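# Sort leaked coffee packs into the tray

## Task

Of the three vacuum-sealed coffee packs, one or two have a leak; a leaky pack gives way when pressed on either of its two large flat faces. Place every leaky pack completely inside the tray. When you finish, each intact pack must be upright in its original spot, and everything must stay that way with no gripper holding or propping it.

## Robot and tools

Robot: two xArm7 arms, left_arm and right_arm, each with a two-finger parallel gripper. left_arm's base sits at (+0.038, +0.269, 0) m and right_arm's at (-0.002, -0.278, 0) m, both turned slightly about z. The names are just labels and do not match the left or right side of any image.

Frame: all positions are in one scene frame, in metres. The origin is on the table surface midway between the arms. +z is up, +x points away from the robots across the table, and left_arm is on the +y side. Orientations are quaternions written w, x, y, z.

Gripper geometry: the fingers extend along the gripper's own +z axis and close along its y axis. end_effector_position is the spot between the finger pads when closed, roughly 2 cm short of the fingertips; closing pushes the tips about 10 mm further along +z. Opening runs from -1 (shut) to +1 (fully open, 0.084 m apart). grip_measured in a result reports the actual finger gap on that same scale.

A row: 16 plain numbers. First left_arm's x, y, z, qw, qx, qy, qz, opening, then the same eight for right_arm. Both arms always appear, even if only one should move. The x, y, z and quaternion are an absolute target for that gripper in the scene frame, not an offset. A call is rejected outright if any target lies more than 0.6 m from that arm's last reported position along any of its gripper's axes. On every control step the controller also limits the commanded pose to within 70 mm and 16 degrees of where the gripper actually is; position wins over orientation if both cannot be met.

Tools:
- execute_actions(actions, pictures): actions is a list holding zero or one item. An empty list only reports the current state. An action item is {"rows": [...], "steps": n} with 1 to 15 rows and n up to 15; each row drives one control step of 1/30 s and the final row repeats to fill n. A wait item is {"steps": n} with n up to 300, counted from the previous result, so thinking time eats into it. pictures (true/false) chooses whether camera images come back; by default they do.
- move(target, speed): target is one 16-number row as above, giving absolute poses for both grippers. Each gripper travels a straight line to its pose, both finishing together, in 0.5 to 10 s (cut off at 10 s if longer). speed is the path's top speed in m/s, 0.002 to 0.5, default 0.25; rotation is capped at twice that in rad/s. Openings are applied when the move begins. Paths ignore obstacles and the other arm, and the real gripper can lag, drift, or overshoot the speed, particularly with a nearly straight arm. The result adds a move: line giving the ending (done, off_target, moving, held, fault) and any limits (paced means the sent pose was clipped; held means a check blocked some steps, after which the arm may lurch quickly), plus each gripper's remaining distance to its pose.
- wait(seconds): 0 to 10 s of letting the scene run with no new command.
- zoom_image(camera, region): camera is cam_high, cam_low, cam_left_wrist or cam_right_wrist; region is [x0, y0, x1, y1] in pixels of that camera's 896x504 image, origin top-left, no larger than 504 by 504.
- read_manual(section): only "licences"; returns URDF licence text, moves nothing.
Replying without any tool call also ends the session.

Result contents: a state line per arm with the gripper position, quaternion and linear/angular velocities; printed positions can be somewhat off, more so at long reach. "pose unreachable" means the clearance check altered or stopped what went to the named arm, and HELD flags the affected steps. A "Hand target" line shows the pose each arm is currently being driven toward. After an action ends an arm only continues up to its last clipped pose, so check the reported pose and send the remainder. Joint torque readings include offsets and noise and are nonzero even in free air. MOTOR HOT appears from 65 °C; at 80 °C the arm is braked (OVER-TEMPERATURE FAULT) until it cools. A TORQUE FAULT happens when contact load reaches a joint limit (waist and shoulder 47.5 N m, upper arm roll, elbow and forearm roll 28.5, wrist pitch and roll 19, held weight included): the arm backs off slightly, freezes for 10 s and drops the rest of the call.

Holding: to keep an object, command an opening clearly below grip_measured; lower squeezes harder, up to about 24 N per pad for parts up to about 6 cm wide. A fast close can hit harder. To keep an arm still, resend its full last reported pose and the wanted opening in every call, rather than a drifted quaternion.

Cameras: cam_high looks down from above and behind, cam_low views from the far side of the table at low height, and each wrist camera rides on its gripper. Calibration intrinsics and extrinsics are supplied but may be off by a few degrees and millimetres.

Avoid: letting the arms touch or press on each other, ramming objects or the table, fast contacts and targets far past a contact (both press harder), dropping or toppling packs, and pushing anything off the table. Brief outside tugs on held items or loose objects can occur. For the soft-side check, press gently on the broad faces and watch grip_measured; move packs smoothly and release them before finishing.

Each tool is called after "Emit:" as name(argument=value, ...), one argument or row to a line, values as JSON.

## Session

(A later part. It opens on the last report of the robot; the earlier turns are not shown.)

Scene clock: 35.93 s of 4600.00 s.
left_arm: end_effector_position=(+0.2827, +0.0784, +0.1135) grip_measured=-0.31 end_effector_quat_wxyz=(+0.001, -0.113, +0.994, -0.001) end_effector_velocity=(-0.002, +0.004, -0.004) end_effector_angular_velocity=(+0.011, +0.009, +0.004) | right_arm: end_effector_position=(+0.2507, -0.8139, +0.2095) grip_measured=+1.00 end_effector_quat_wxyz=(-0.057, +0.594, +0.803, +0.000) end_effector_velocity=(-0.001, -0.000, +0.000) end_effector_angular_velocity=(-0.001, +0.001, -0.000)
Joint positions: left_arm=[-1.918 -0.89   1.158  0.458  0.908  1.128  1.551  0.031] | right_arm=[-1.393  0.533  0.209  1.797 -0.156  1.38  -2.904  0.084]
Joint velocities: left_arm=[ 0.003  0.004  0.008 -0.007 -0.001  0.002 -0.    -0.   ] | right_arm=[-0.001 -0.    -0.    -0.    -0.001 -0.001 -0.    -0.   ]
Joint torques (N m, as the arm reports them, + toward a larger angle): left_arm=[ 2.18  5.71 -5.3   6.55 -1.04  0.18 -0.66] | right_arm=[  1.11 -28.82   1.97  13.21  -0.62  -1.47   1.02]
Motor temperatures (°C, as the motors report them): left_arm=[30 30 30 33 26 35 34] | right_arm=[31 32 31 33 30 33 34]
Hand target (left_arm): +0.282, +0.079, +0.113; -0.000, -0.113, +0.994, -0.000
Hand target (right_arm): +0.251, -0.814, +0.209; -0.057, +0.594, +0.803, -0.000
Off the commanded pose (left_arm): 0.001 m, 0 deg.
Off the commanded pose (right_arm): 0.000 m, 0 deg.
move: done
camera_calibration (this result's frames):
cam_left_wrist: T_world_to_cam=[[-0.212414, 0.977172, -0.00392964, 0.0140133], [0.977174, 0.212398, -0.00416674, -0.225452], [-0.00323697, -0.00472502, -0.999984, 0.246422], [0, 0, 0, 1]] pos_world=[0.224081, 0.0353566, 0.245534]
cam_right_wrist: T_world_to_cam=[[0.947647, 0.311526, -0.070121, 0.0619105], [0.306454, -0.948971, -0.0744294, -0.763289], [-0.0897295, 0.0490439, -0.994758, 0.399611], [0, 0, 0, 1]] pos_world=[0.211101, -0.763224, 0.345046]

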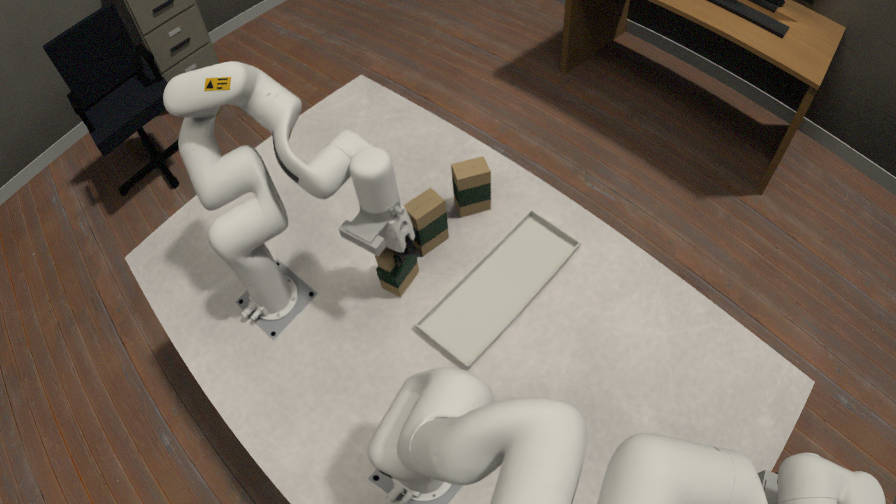

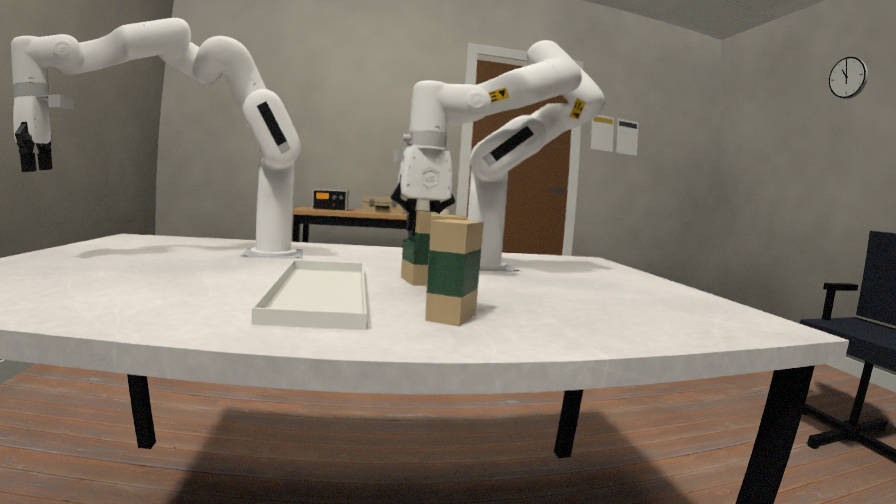

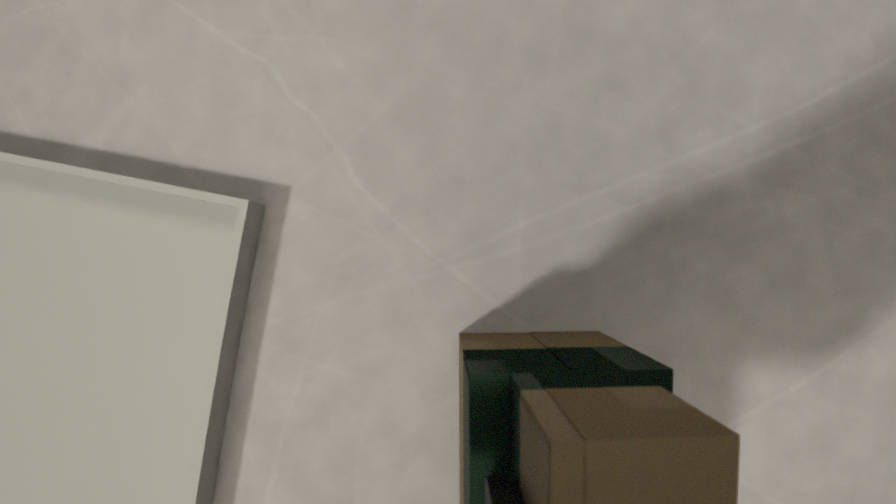

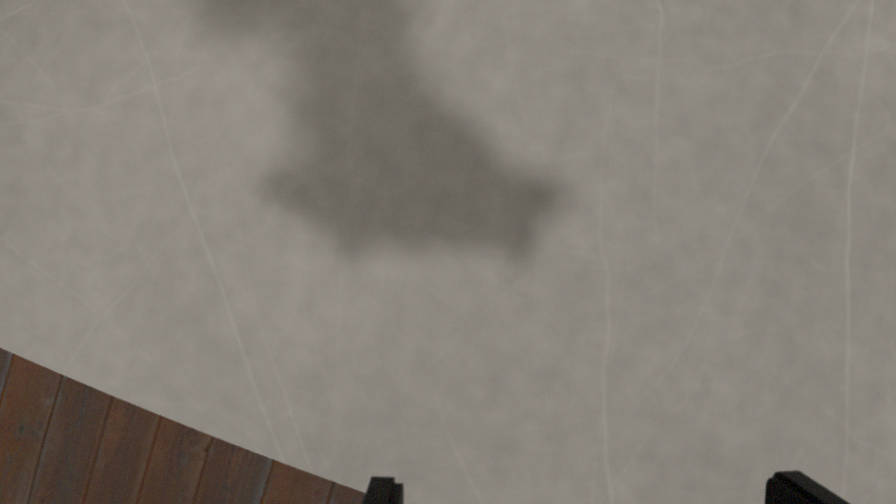

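Emit:
move(
  target=[0.282,0.079,0.16,0,-0.113,0.9936,0,-0.5,0.2507,-0.8139,0.2095,-0.057,0.594,0.803,0,1],
  speed=0.1,
)

Emit:
move(
  target=[0.32,-0.102,0.16,0,0,1,0,-0.5,0.2507,-0.8139,0.2095,-0.057,0.594,0.803,0,1],
  speed=0.15,
)

Emit:
move(
  target=[0.32,-0.102,0.118,0,0,1,0,-0.5,0.2507,-0.8139,0.2095,-0.057,0.594,0.803,0,1],
  speed=0.06,
)

Emit:
move(
  target=[0.32,-0.102,0.118,0,0,1,0,1,0.2507,-0.8139,0.2095,-0.057,0.594,0.803,0,1],
)

Emit:
move(
  target=[0.32,-0.102,0.19,0,0,1,0,1,0.2507,-0.8139,0.2095,-0.057,0.594,0.803,0,1],
)

Scene clock: 40.97 s of 4600.00 s.
left_arm: end_effector_position=(+0.2819, +0.0791, +0.1597) grip_measured=-0.31 end_effector_quat_wxyz=(-0.000, -0.113, +0.994, +0.000) end_effector_velocity=(+0.000, -0.000, +0.003) end_effector_angular_velocity=(-0.001, -0.001, -0.000) | right_arm: end_effector_position=(+0.2507, -0.8139, +0.2095) grip_measured=+1.00 end_effector_quat_wxyz=(-0.057, +0.594, +0.803, +0.000) end_effector_velocity=(+0.001, +0.000, +0.000) end_effector_angular_velocity=(-0.000, +0.000, +0.001)
Joint positions: left_arm=[-1.888 -0.943  1.015  0.521  0.804  1.27   1.577  0.03 ] | right_arm=[-1.393  0.533  0.209  1.797 -0.156  1.38  -2.904  0.084]
Joint velocities: left_arm=[ 0.    -0.003 -0.006  0.004 -0.004  0.006  0.001 -0.   ] | right_arm=[ 0.001 -0.    -0.    -0.    -0.    -0.     0.     0.   ]
Joint torques (N m, as the arm reports them, + toward a larger angle): left_arm=[ 1.6   3.97 -9.62 15.28 -0.89 -2.62 -0.45] | right_arm=[  1.42 -28.76   2.1   13.26  -0.51  -1.36   1.04]
Motor temperatures (°C, as the motors report them): left_arm=[30 30 30 33 26 35 34] | right_arm=[31 32 31 33 30 33 34]
Hand target (left_arm): +0.282, +0.079, +0.160; -0.000, -0.113, +0.994, -0.000
Hand target (right_arm): +0.251, -0.814, +0.210; -0.057, +0.594, +0.803, -0.000
Off the commanded pose (left_arm): 0.000 m, 0 deg.
Off the commanded pose (right_arm): 0.000 m, 0 deg.
After step 90, 1.10 s passed at rest.
move: done
camera_calibration (this result's frames):
cam_left_wrist: T_world_to_cam=[[-0.212091, 0.977249, -0.00104757, 0.0128642], [0.977237, 0.212082, -0.00539527, -0.224418], [-0.00505036, -0.00216801, -0.999985, 0.292859], [0, 0, 0, 1]] pos_world=[0.223517, 0.0356585, 0.291657]
cam_right_wrist: T_world_to_cam=[[0.947647, 0.311526, -0.070121, 0.0619105], [0.306454, -0.948971, -0.0744294, -0.763289], [-0.0897296, 0.0490439, -0.994758, 0.399611], [0, 0, 0, 1]] pos_world=[0.211101, -0.763225, 0.345046]

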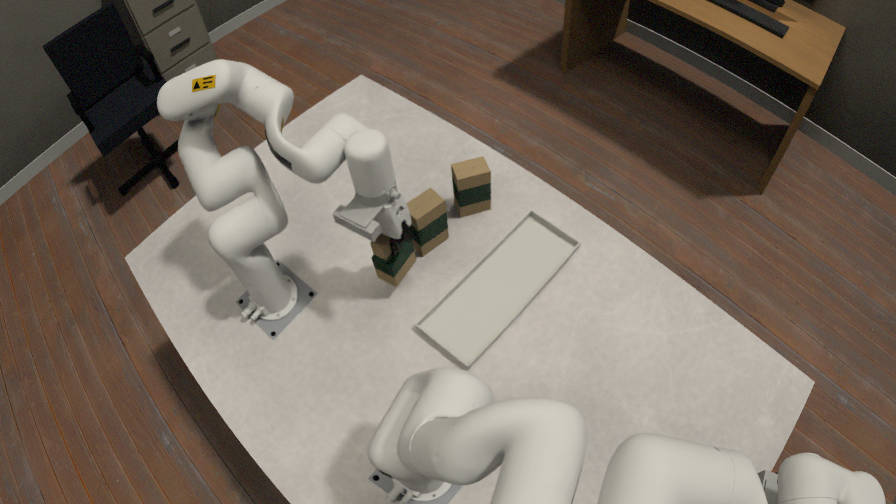

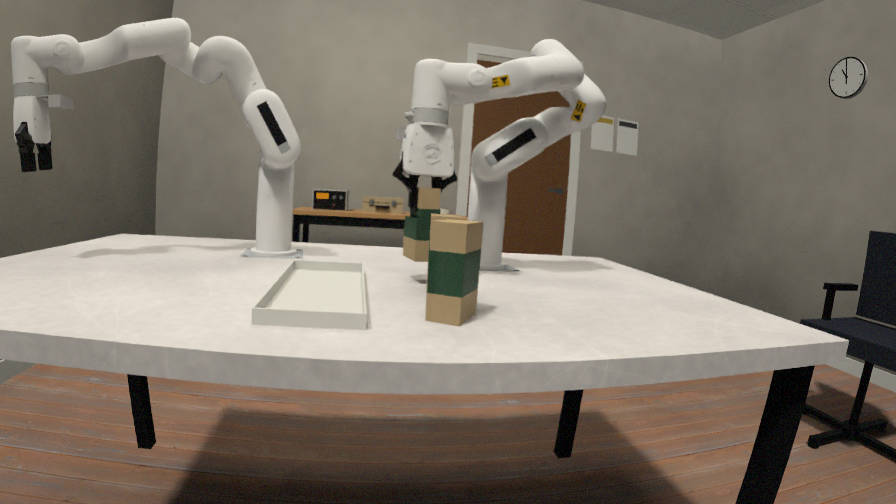

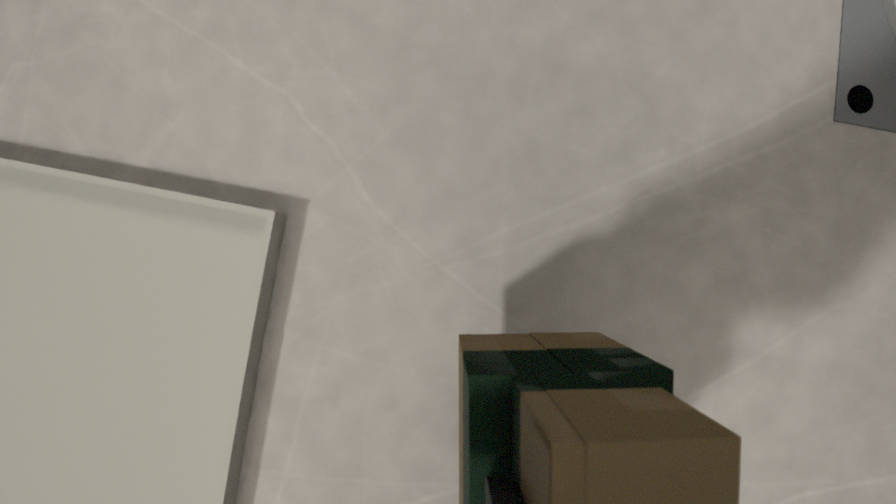

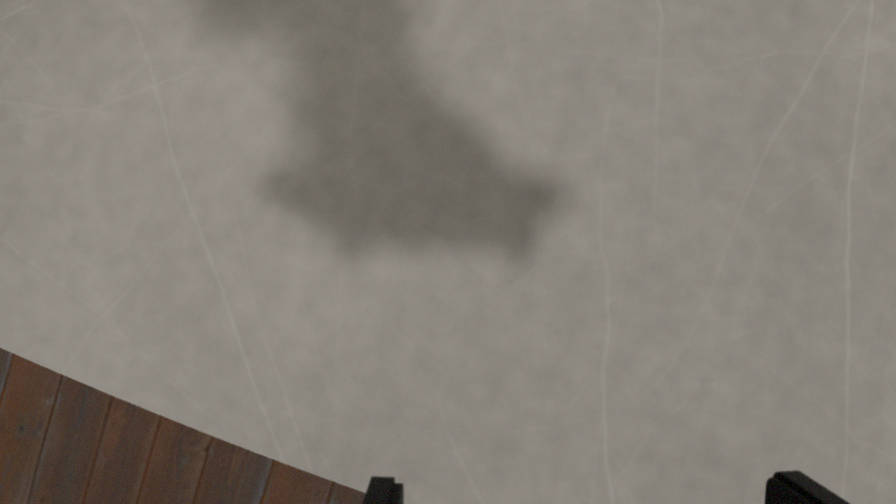

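Scene clock: 42.73 s of 4600.00 s.
left_arm: end_effector_position=(+0.3205, -0.1016, +0.1600) grip_measured=-0.31 end_effector_quat_wxyz=(+0.000, -0.000, +1.000, -0.000) end_effector_velocity=(+0.001, -0.002, -0.000) end_effector_angular_velocity=(+0.006, +0.002, -0.003) | right_arm: end_effector_position=(+0.2507, -0.8139, +0.2095) grip_measured=+1.00 end_effector_quat_wxyz=(-0.057, +0.594, +0.803, +0.000) end_effector_velocity=(-0.000, -0.000, +0.000) end_effector_angular_velocity=(-0.001, -0.001, -0.002)
Joint positions: left_arm=[-2.767 -0.559  1.609  1.02   0.64   1.091  1.75   0.03 ] | right_arm=[-1.393  0.533  0.209  1.797 -0.156  1.38  -2.904  0.084]
Joint velocities: left_arm=[-0.024 -0.002  0.018  0.014 -0.001  0.009  0.001 -0.   ] | right_arm=[-0.001 -0.     0.     0.     0.001 -0.     0.     0.   ]
Joint torques (N m, as the arm reports them, + toward a larger angle): left_arm=[ 2.79  9.23 -9.74 16.88 -1.05 -2.46 -0.51] | right_arm=[  1.08 -28.72   2.    13.09  -0.73  -1.4    1.04]
Motor temperatures (°C, as the motors report them): left_arm=[30 30 30 33 26 35 34] | right_arm=[31 32 31 33 30 33 34]
Hand target (left_arm): +0.320, -0.102, +0.160; +0.000, +0.000, +1.000, -0.000
Hand target (right_arm): +0.251, -0.814, +0.210; -0.057, +0.594, +0.803, +0.000
Off the commanded pose (left_arm): 0.001 m, 0 deg.
Off the commanded pose (right_arm): 0.000 m, 0 deg.
move: done
camera_calibration (this result's frames):
cam_left_wrist: T_world_to_cam=[[0.0123598, 0.999922, -0.00187589, 0.128061], [0.999912, -0.0123687, -0.00483644, -0.254008], [-0.00485926, -0.00181594, -0.999987, 0.292964], [0, 0, 0, 1]] pos_world=[0.253827, -0.130661, 0.291972]
cam_right_wrist: T_world_to_cam=[[0.947647, 0.311526, -0.070121, 0.0619105], [0.306454, -0.948971, -0.0744293, -0.763289], [-0.0897295, 0.0490439, -0.994758, 0.399611], [0, 0, 0, 1]] pos_world=[0.211101, -0.763225, 0.345046]

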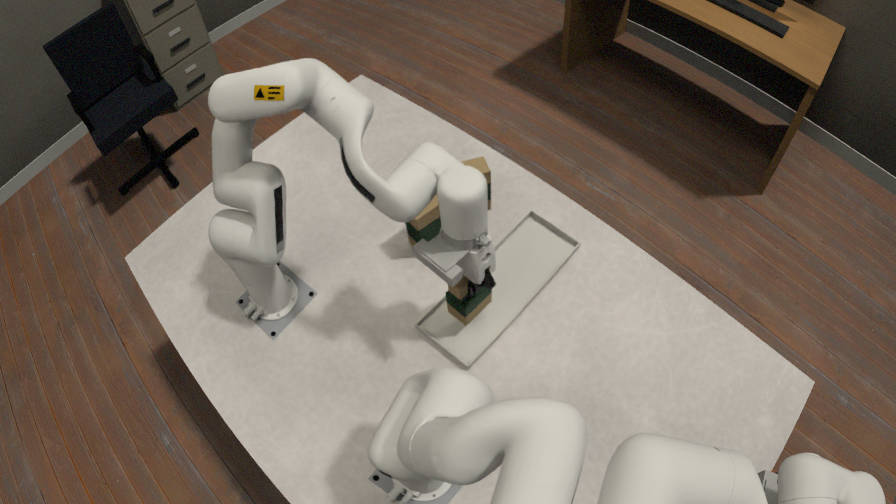

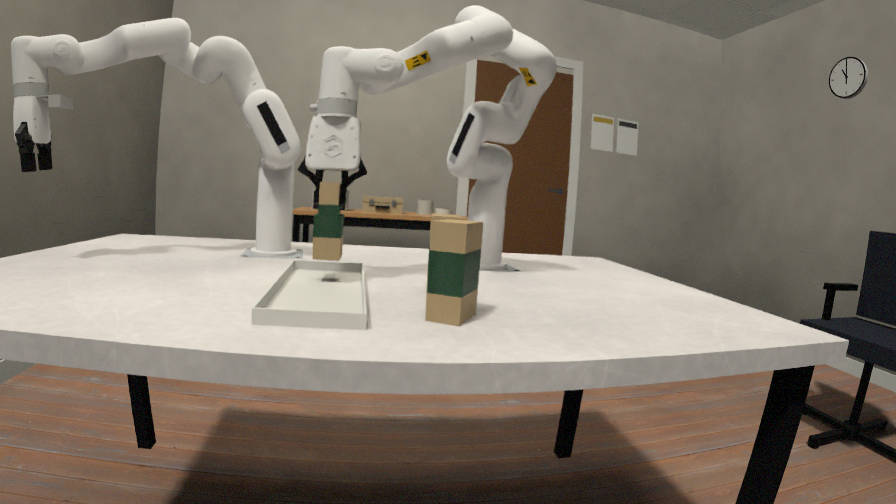

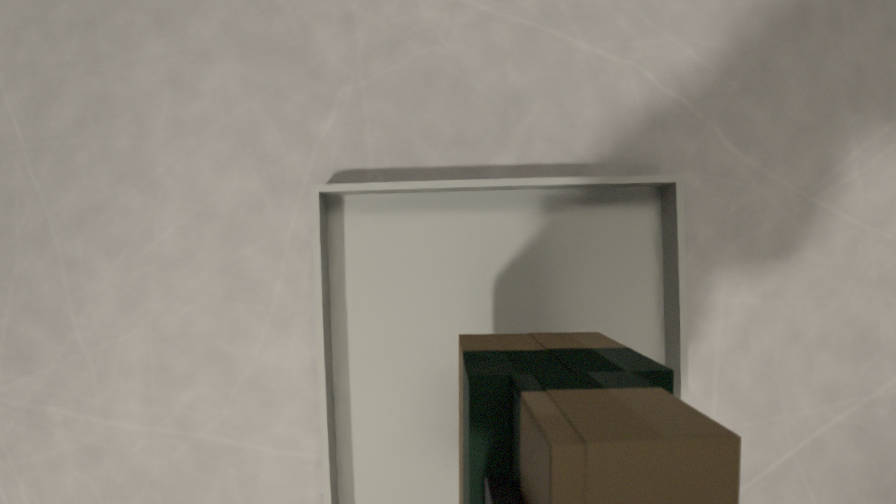

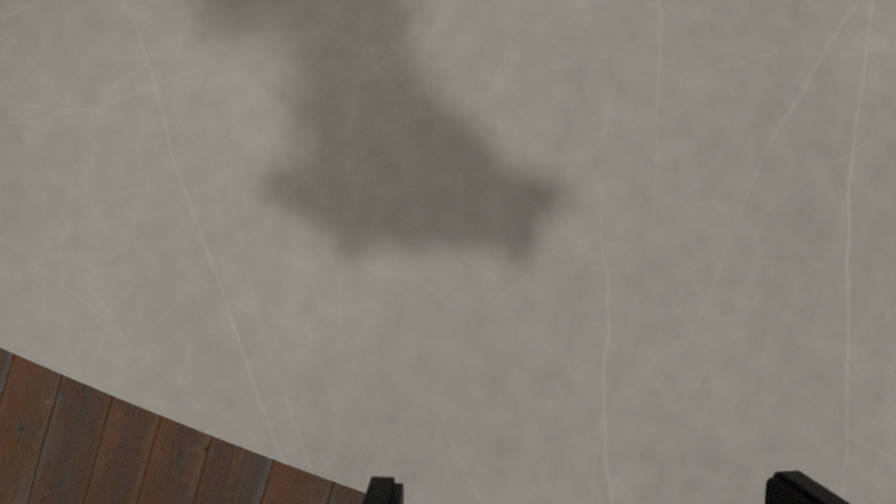

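Scene clock: 43.80 s of 4600.00 s.
left_arm: end_effector_position=(+0.3200, -0.1021, +0.1183) grip_measured=-0.31 end_effector_quat_wxyz=(+0.000, +0.000, +1.000, -0.000) end_effector_velocity=(+0.001, +0.001, -0.003) end_effector_angular_velocity=(+0.002, -0.000, +0.002) | right_arm: end_effector_position=(+0.2507, -0.8139, +0.2095) grip_measured=+1.00 end_effector_quat_wxyz=(-0.057, +0.594, +0.803, +0.000) end_effector_velocity=(-0.001, -0.001, +0.001) end_effector_angular_velocity=(-0.002, +0.002, -0.000)
Joint positions: left_arm=[-2.855 -0.591  1.736  0.977  0.712  0.999  1.709  0.03 ] | right_arm=[-1.393  0.533  0.209  1.797 -0.156  1.38  -2.904  0.084]
Joint velocities: left_arm=[-0.005 -0.002  0.009 -0.001  0.004 -0.004 -0.003  0.   ] | right_arm=[-0.    -0.001 -0.    -0.    -0.003 -0.     0.    -0.   ]
Joint torques (N m, as the arm reports them, + toward a larger angle): left_arm=[ 1.39 11.75 -9.91 15.94 -1.07 -2.22 -0.71] | right_arm=[  1.06 -28.94   2.07  13.14  -0.61  -1.37   0.98]
Motor temperatures (°C, as the motors report them): left_arm=[30 30 30 33 26 35 34] | right_arm=[31 32 31 33 30 33 34]
Hand target (left_arm): +0.320, -0.102, +0.118; +0.000, +0.000, +1.000, +0.000
Hand target (right_arm): +0.251, -0.814, +0.210; -0.057, +0.594, +0.803, +0.000
Off the commanded pose (left_arm): 0.000 m, 0 deg.
Off the commanded pose (right_arm): 0.000 m, 0 deg.
move: done
camera_calibration (this result's frames):
cam_left_wrist: T_world_to_cam=[[0.0128386, 0.999916, -0.00171274, 0.12835], [0.999905, -0.012847, -0.00499596, -0.25375], [-0.00501755, -0.00164844, -0.999986, 0.251356], [0, 0, 0, 1]] pos_world=[0.253339, -0.131185, 0.250305]
cam_right_wrist: T_world_to_cam=[[0.947647, 0.311526, -0.070121, 0.0619105], [0.306454, -0.948971, -0.0744294, -0.763289], [-0.0897295, 0.0490439, -0.994758, 0.399611], [0, 0, 0, 1]] pos_world=[0.211101, -0.763224, 0.345046]

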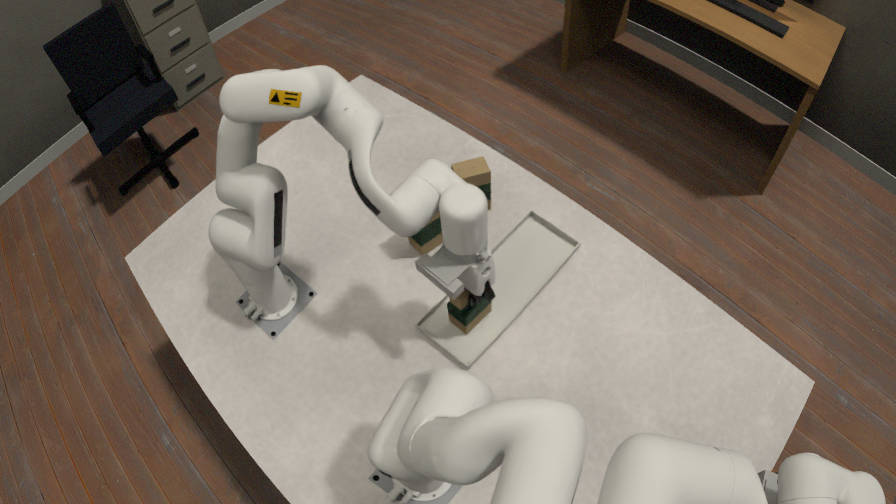

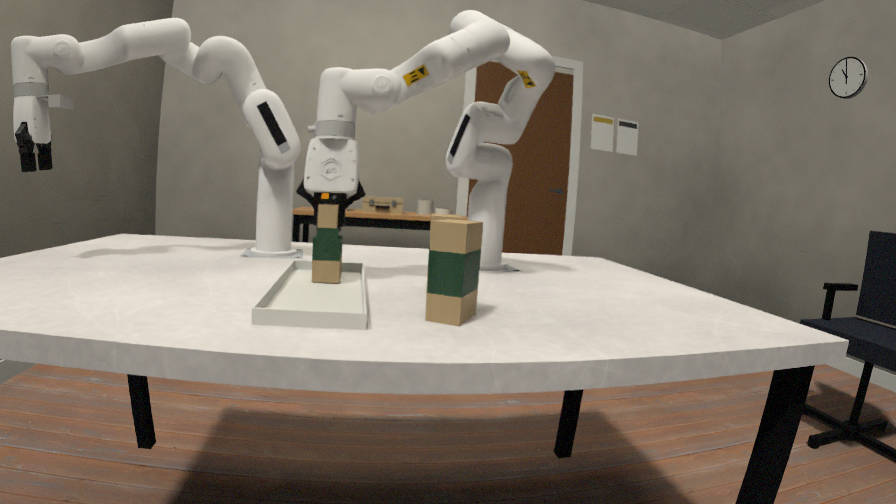

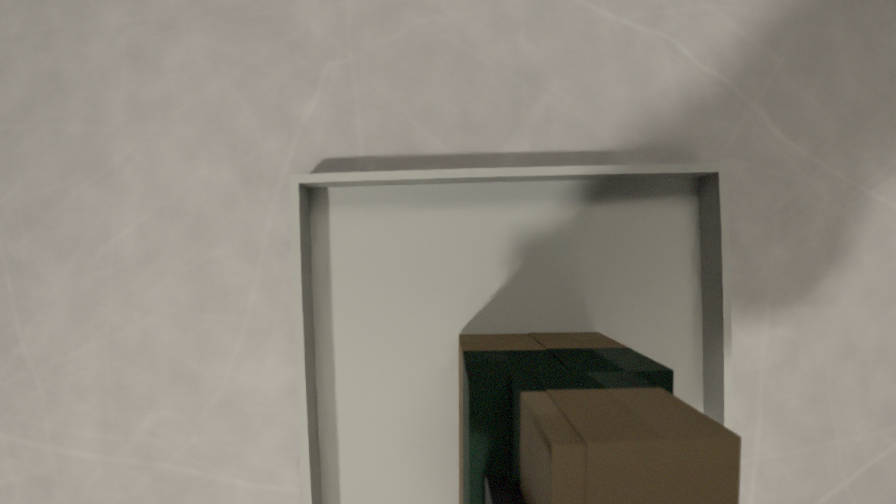

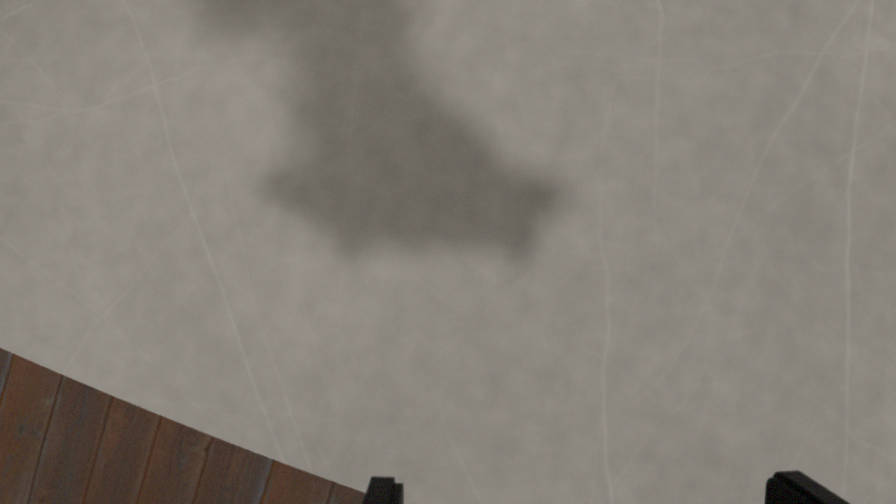

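Scene clock: 44.50 s of 4600.00 s.
left_arm: end_effector_position=(+0.3200, -0.1020, +0.1180) grip_measured=+1.00 end_effector_quat_wxyz=(+0.000, -0.000, +1.000, -0.000) end_effector_velocity=(+0.001, +0.000, +0.000) end_effector_angular_velocity=(+0.000, -0.001, +0.001) | right_arm: end_effector_position=(+0.2507, -0.8139, +0.2095) grip_measured=+1.00 end_effector_quat_wxyz=(-0.057, +0.594, +0.803, -0.000) end_effector_velocity=(-0.000, +0.001, -0.001) end_effector_angular_velocity=(+0.004, +0.001, -0.000)
Joint positions: left_arm=[-2.856 -0.591  1.736  0.976  0.712  0.999  1.708  0.084] | right_arm=[-1.393  0.533  0.209  1.797 -0.156  1.38  -2.904  0.084]
Joint velocities: left_arm=[ 0.001  0.001  0.     0.     0.    -0.    -0.     0.   ] | right_arm=[ 0.     0.002  0.    -0.001  0.     0.002  0.     0.   ]
Joint torques (N m, as the arm reports them, + toward a larger angle): left_arm=[ 1.47 11.79 -9.47 14.89 -1.05 -2.25 -0.58] | right_arm=[  0.98 -28.87   1.94  13.07  -0.78  -1.39   1.05]
Motor temperatures (°C, as the motors report them): left_arm=[30 30 30 33 26 35 34] | right_arm=[31 32 31 33 30 33 34]
Hand target (left_arm): +0.320, -0.102, +0.118; -0.000, +0.000, +1.000, -0.000
Hand target (right_arm): +0.251, -0.814, +0.210; -0.057, +0.594, +0.803, -0.000
Off the commanded pose (left_arm): 0.000 m, 0 deg.
Off the commanded pose (right_arm): 0.000 m, 0 deg.
move: done
camera_calibration (this result's frames):
cam_left_wrist: T_world_to_cam=[[0.0127561, 0.999918, -0.00144254, 0.128258], [0.999905, -0.0127634, -0.00516999, -0.253689], [-0.00518798, -0.00137645, -0.999986, 0.251124], [0, 0, 0, 1]] pos_world=[0.253332, -0.131139, 0.249994]
cam_right_wrist: T_world_to_cam=[[0.947647, 0.311527, -0.0701212, 0.0619108], [0.306455, -0.948971, -0.0744294, -0.763289], [-0.0897297, 0.0490439, -0.994758, 0.399611], [0, 0, 0, 1]] pos_world=[0.211101, -0.763225, 0.345046]

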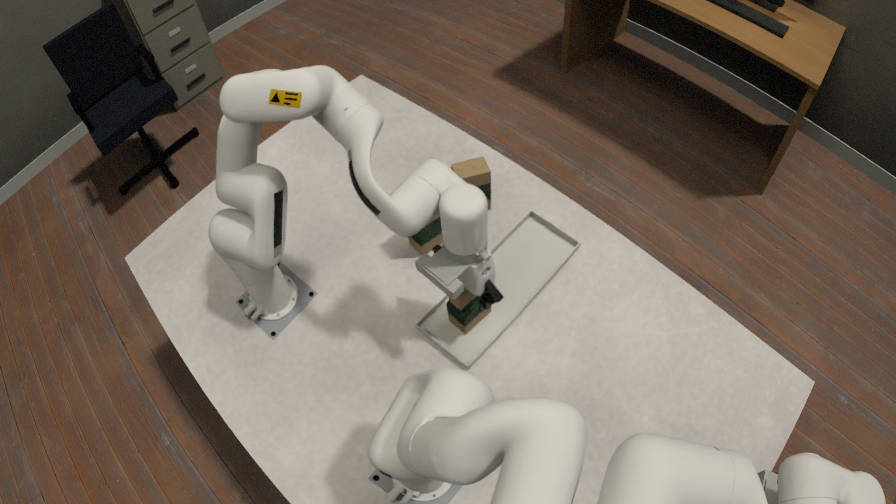

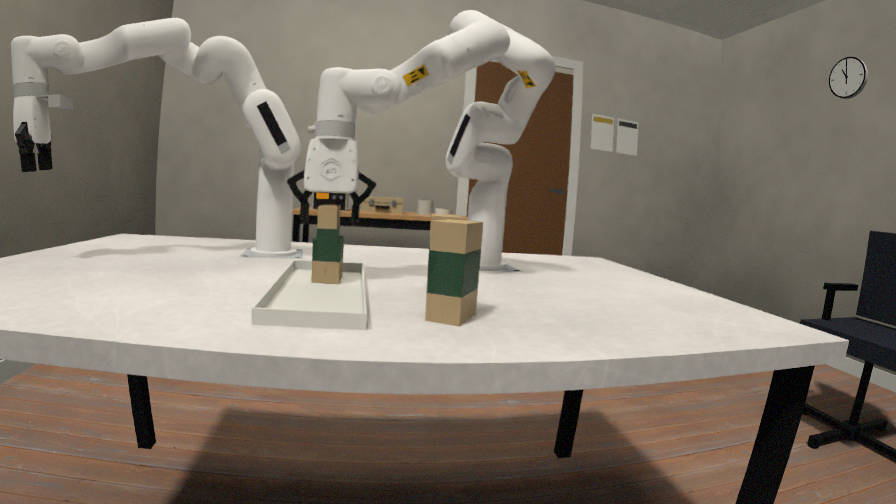

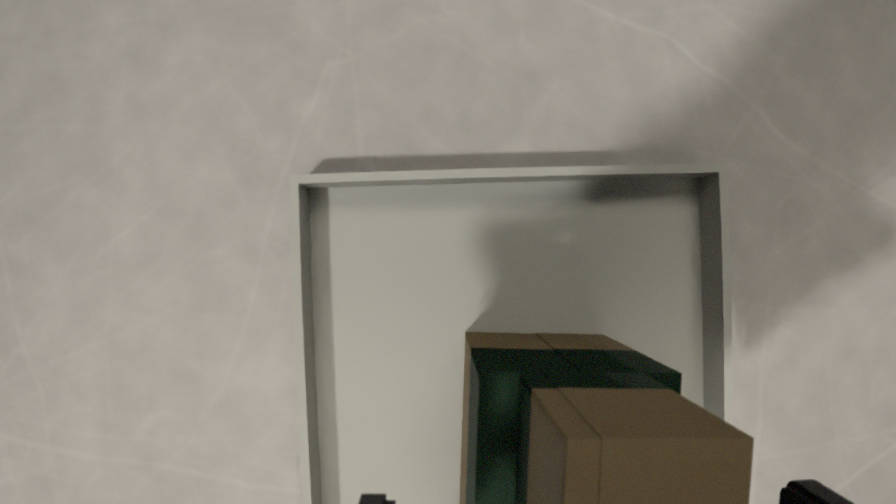

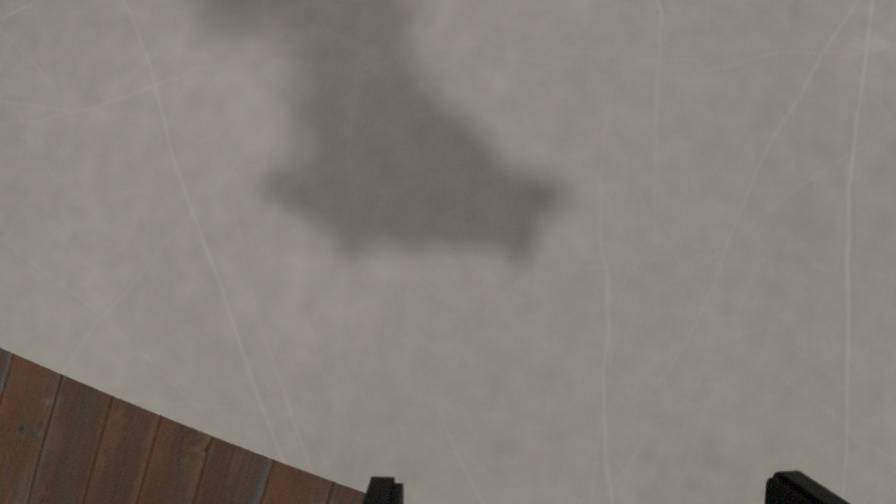

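Scene clock: 45.43 s of 4600.00 s.
left_arm: end_effector_position=(+0.3199, -0.1019, +0.1896) grip_measured=+1.00 end_effector_quat_wxyz=(-0.000, -0.000, +1.000, +0.000) end_effector_velocity=(-0.001, -0.001, +0.004) end_effector_angular_velocity=(-0.003, -0.002, -0.003) | right_arm: end_effector_position=(+0.2507, -0.8139, +0.2095) grip_measured=+1.00 end_effector_quat_wxyz=(-0.057, +0.594, +0.803, -0.000) end_effector_velocity=(-0.000, -0.000, -0.000) end_effector_angular_velocity=(+0.001, -0.000, -0.001)
Joint positions: left_arm=[-2.718 -0.539  1.532  1.062  0.594  1.159  1.775  0.084] | right_arm=[-1.393  0.533  0.209  1.797 -0.156  1.38  -2.904  0.084]
Joint velocities: left_arm=[ 0.006  0.001 -0.012  0.003 -0.002  0.005  0.001 -0.   ] | right_arm=[-0.001  0.001  0.     0.     0.     0.    -0.     0.   ]
Joint torques (N m, as the arm reports them, + toward a larger angle): left_arm=[ 1.51  8.11 -9.06 16.85 -1.14 -2.04 -0.61] | right_arm=[  1.15 -28.94   2.04  13.08  -0.52  -1.45   1.04]
Motor temperatures (°C, as the motors report them): left_arm=[30 30 30 33 26 35 34] | right_arm=[31 32 31 33 30 33 34]
Hand target (left_arm): +0.320, -0.102, +0.190; -0.000, -0.000, +1.000, -0.000
Hand target (right_arm): +0.251, -0.814, +0.210; -0.057, +0.594, +0.803, -0.000
Off the commanded pose (left_arm): 0.000 m, 0 deg.
Off the commanded pose (right_arm): 0.000 m, 0 deg.
move: done
camera_calibration (this result's frames):
cam_left_wrist: T_world_to_cam=[[0.0127191, 0.999919, -0.00100437, 0.128195], [0.999904, -0.0127245, -0.00549987, -0.25318], [-0.0055122, -0.000934324, -0.999984, 0.322862], [0, 0, 0, 1]] pos_world=[0.253305, -0.131104, 0.321593]
cam_right_wrist: T_world_to_cam=[[0.947647, 0.311526, -0.0701211, 0.0619106], [0.306454, -0.948971, -0.0744291, -0.763289], [-0.0897295, 0.0490435, -0.994758, 0.399611], [0, 0, 0, 1]] pos_world=[0.211101, -0.763225, 0.345046]

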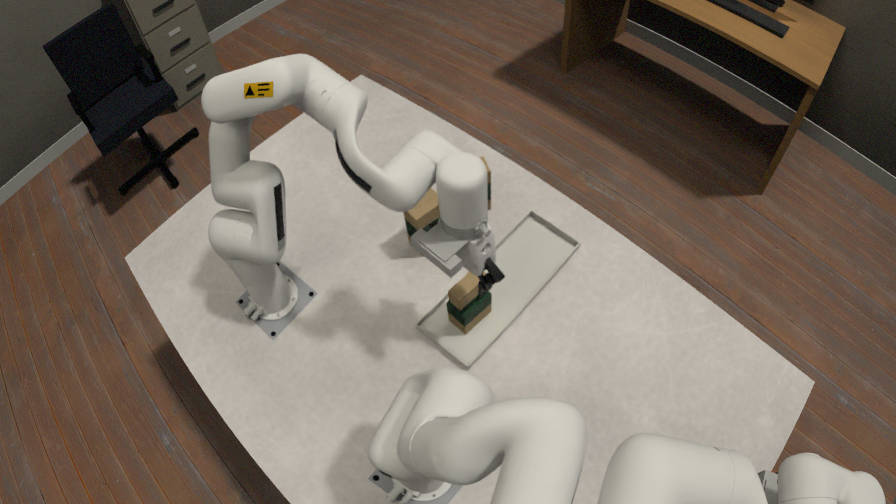

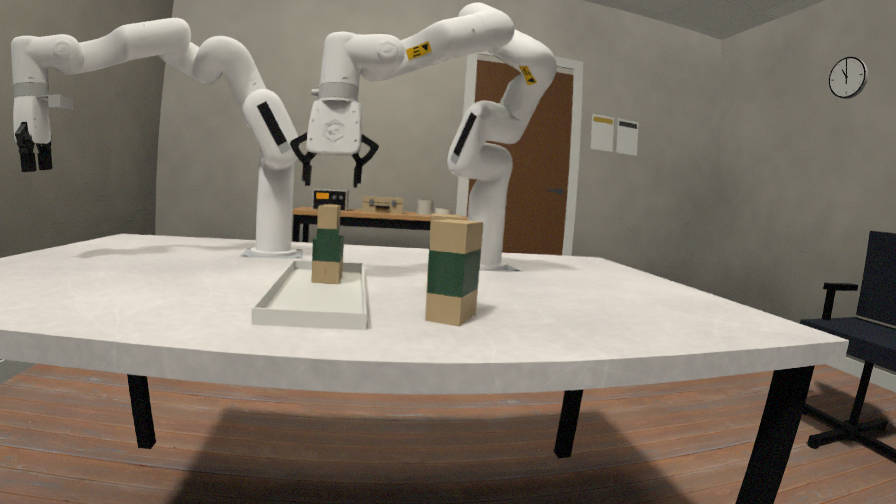

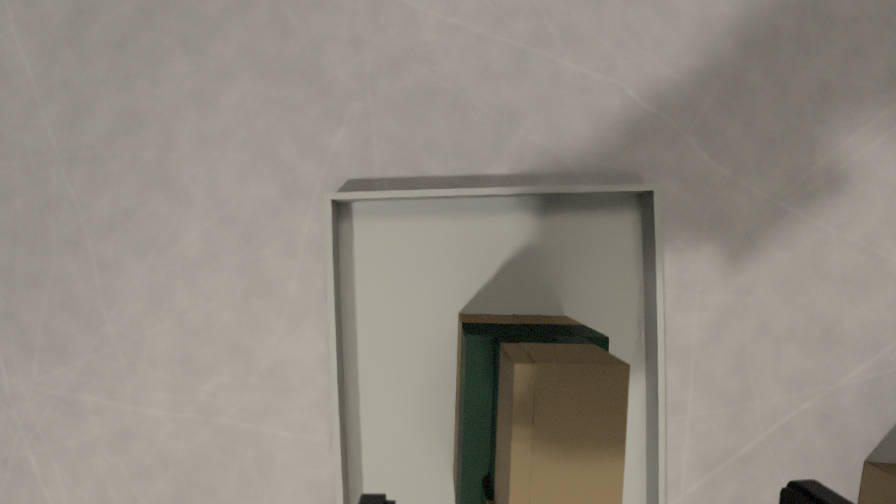

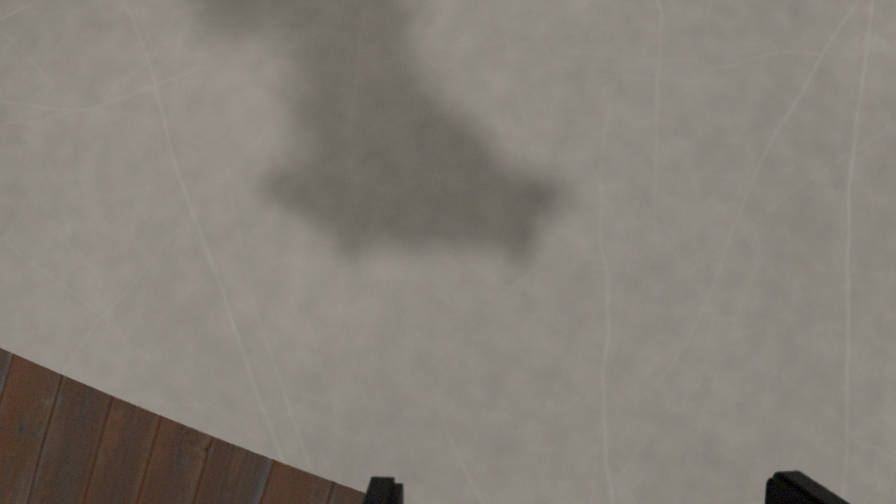

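Emit:
finished_scene(
  scene=2,
)

The scene is finished: the task was done.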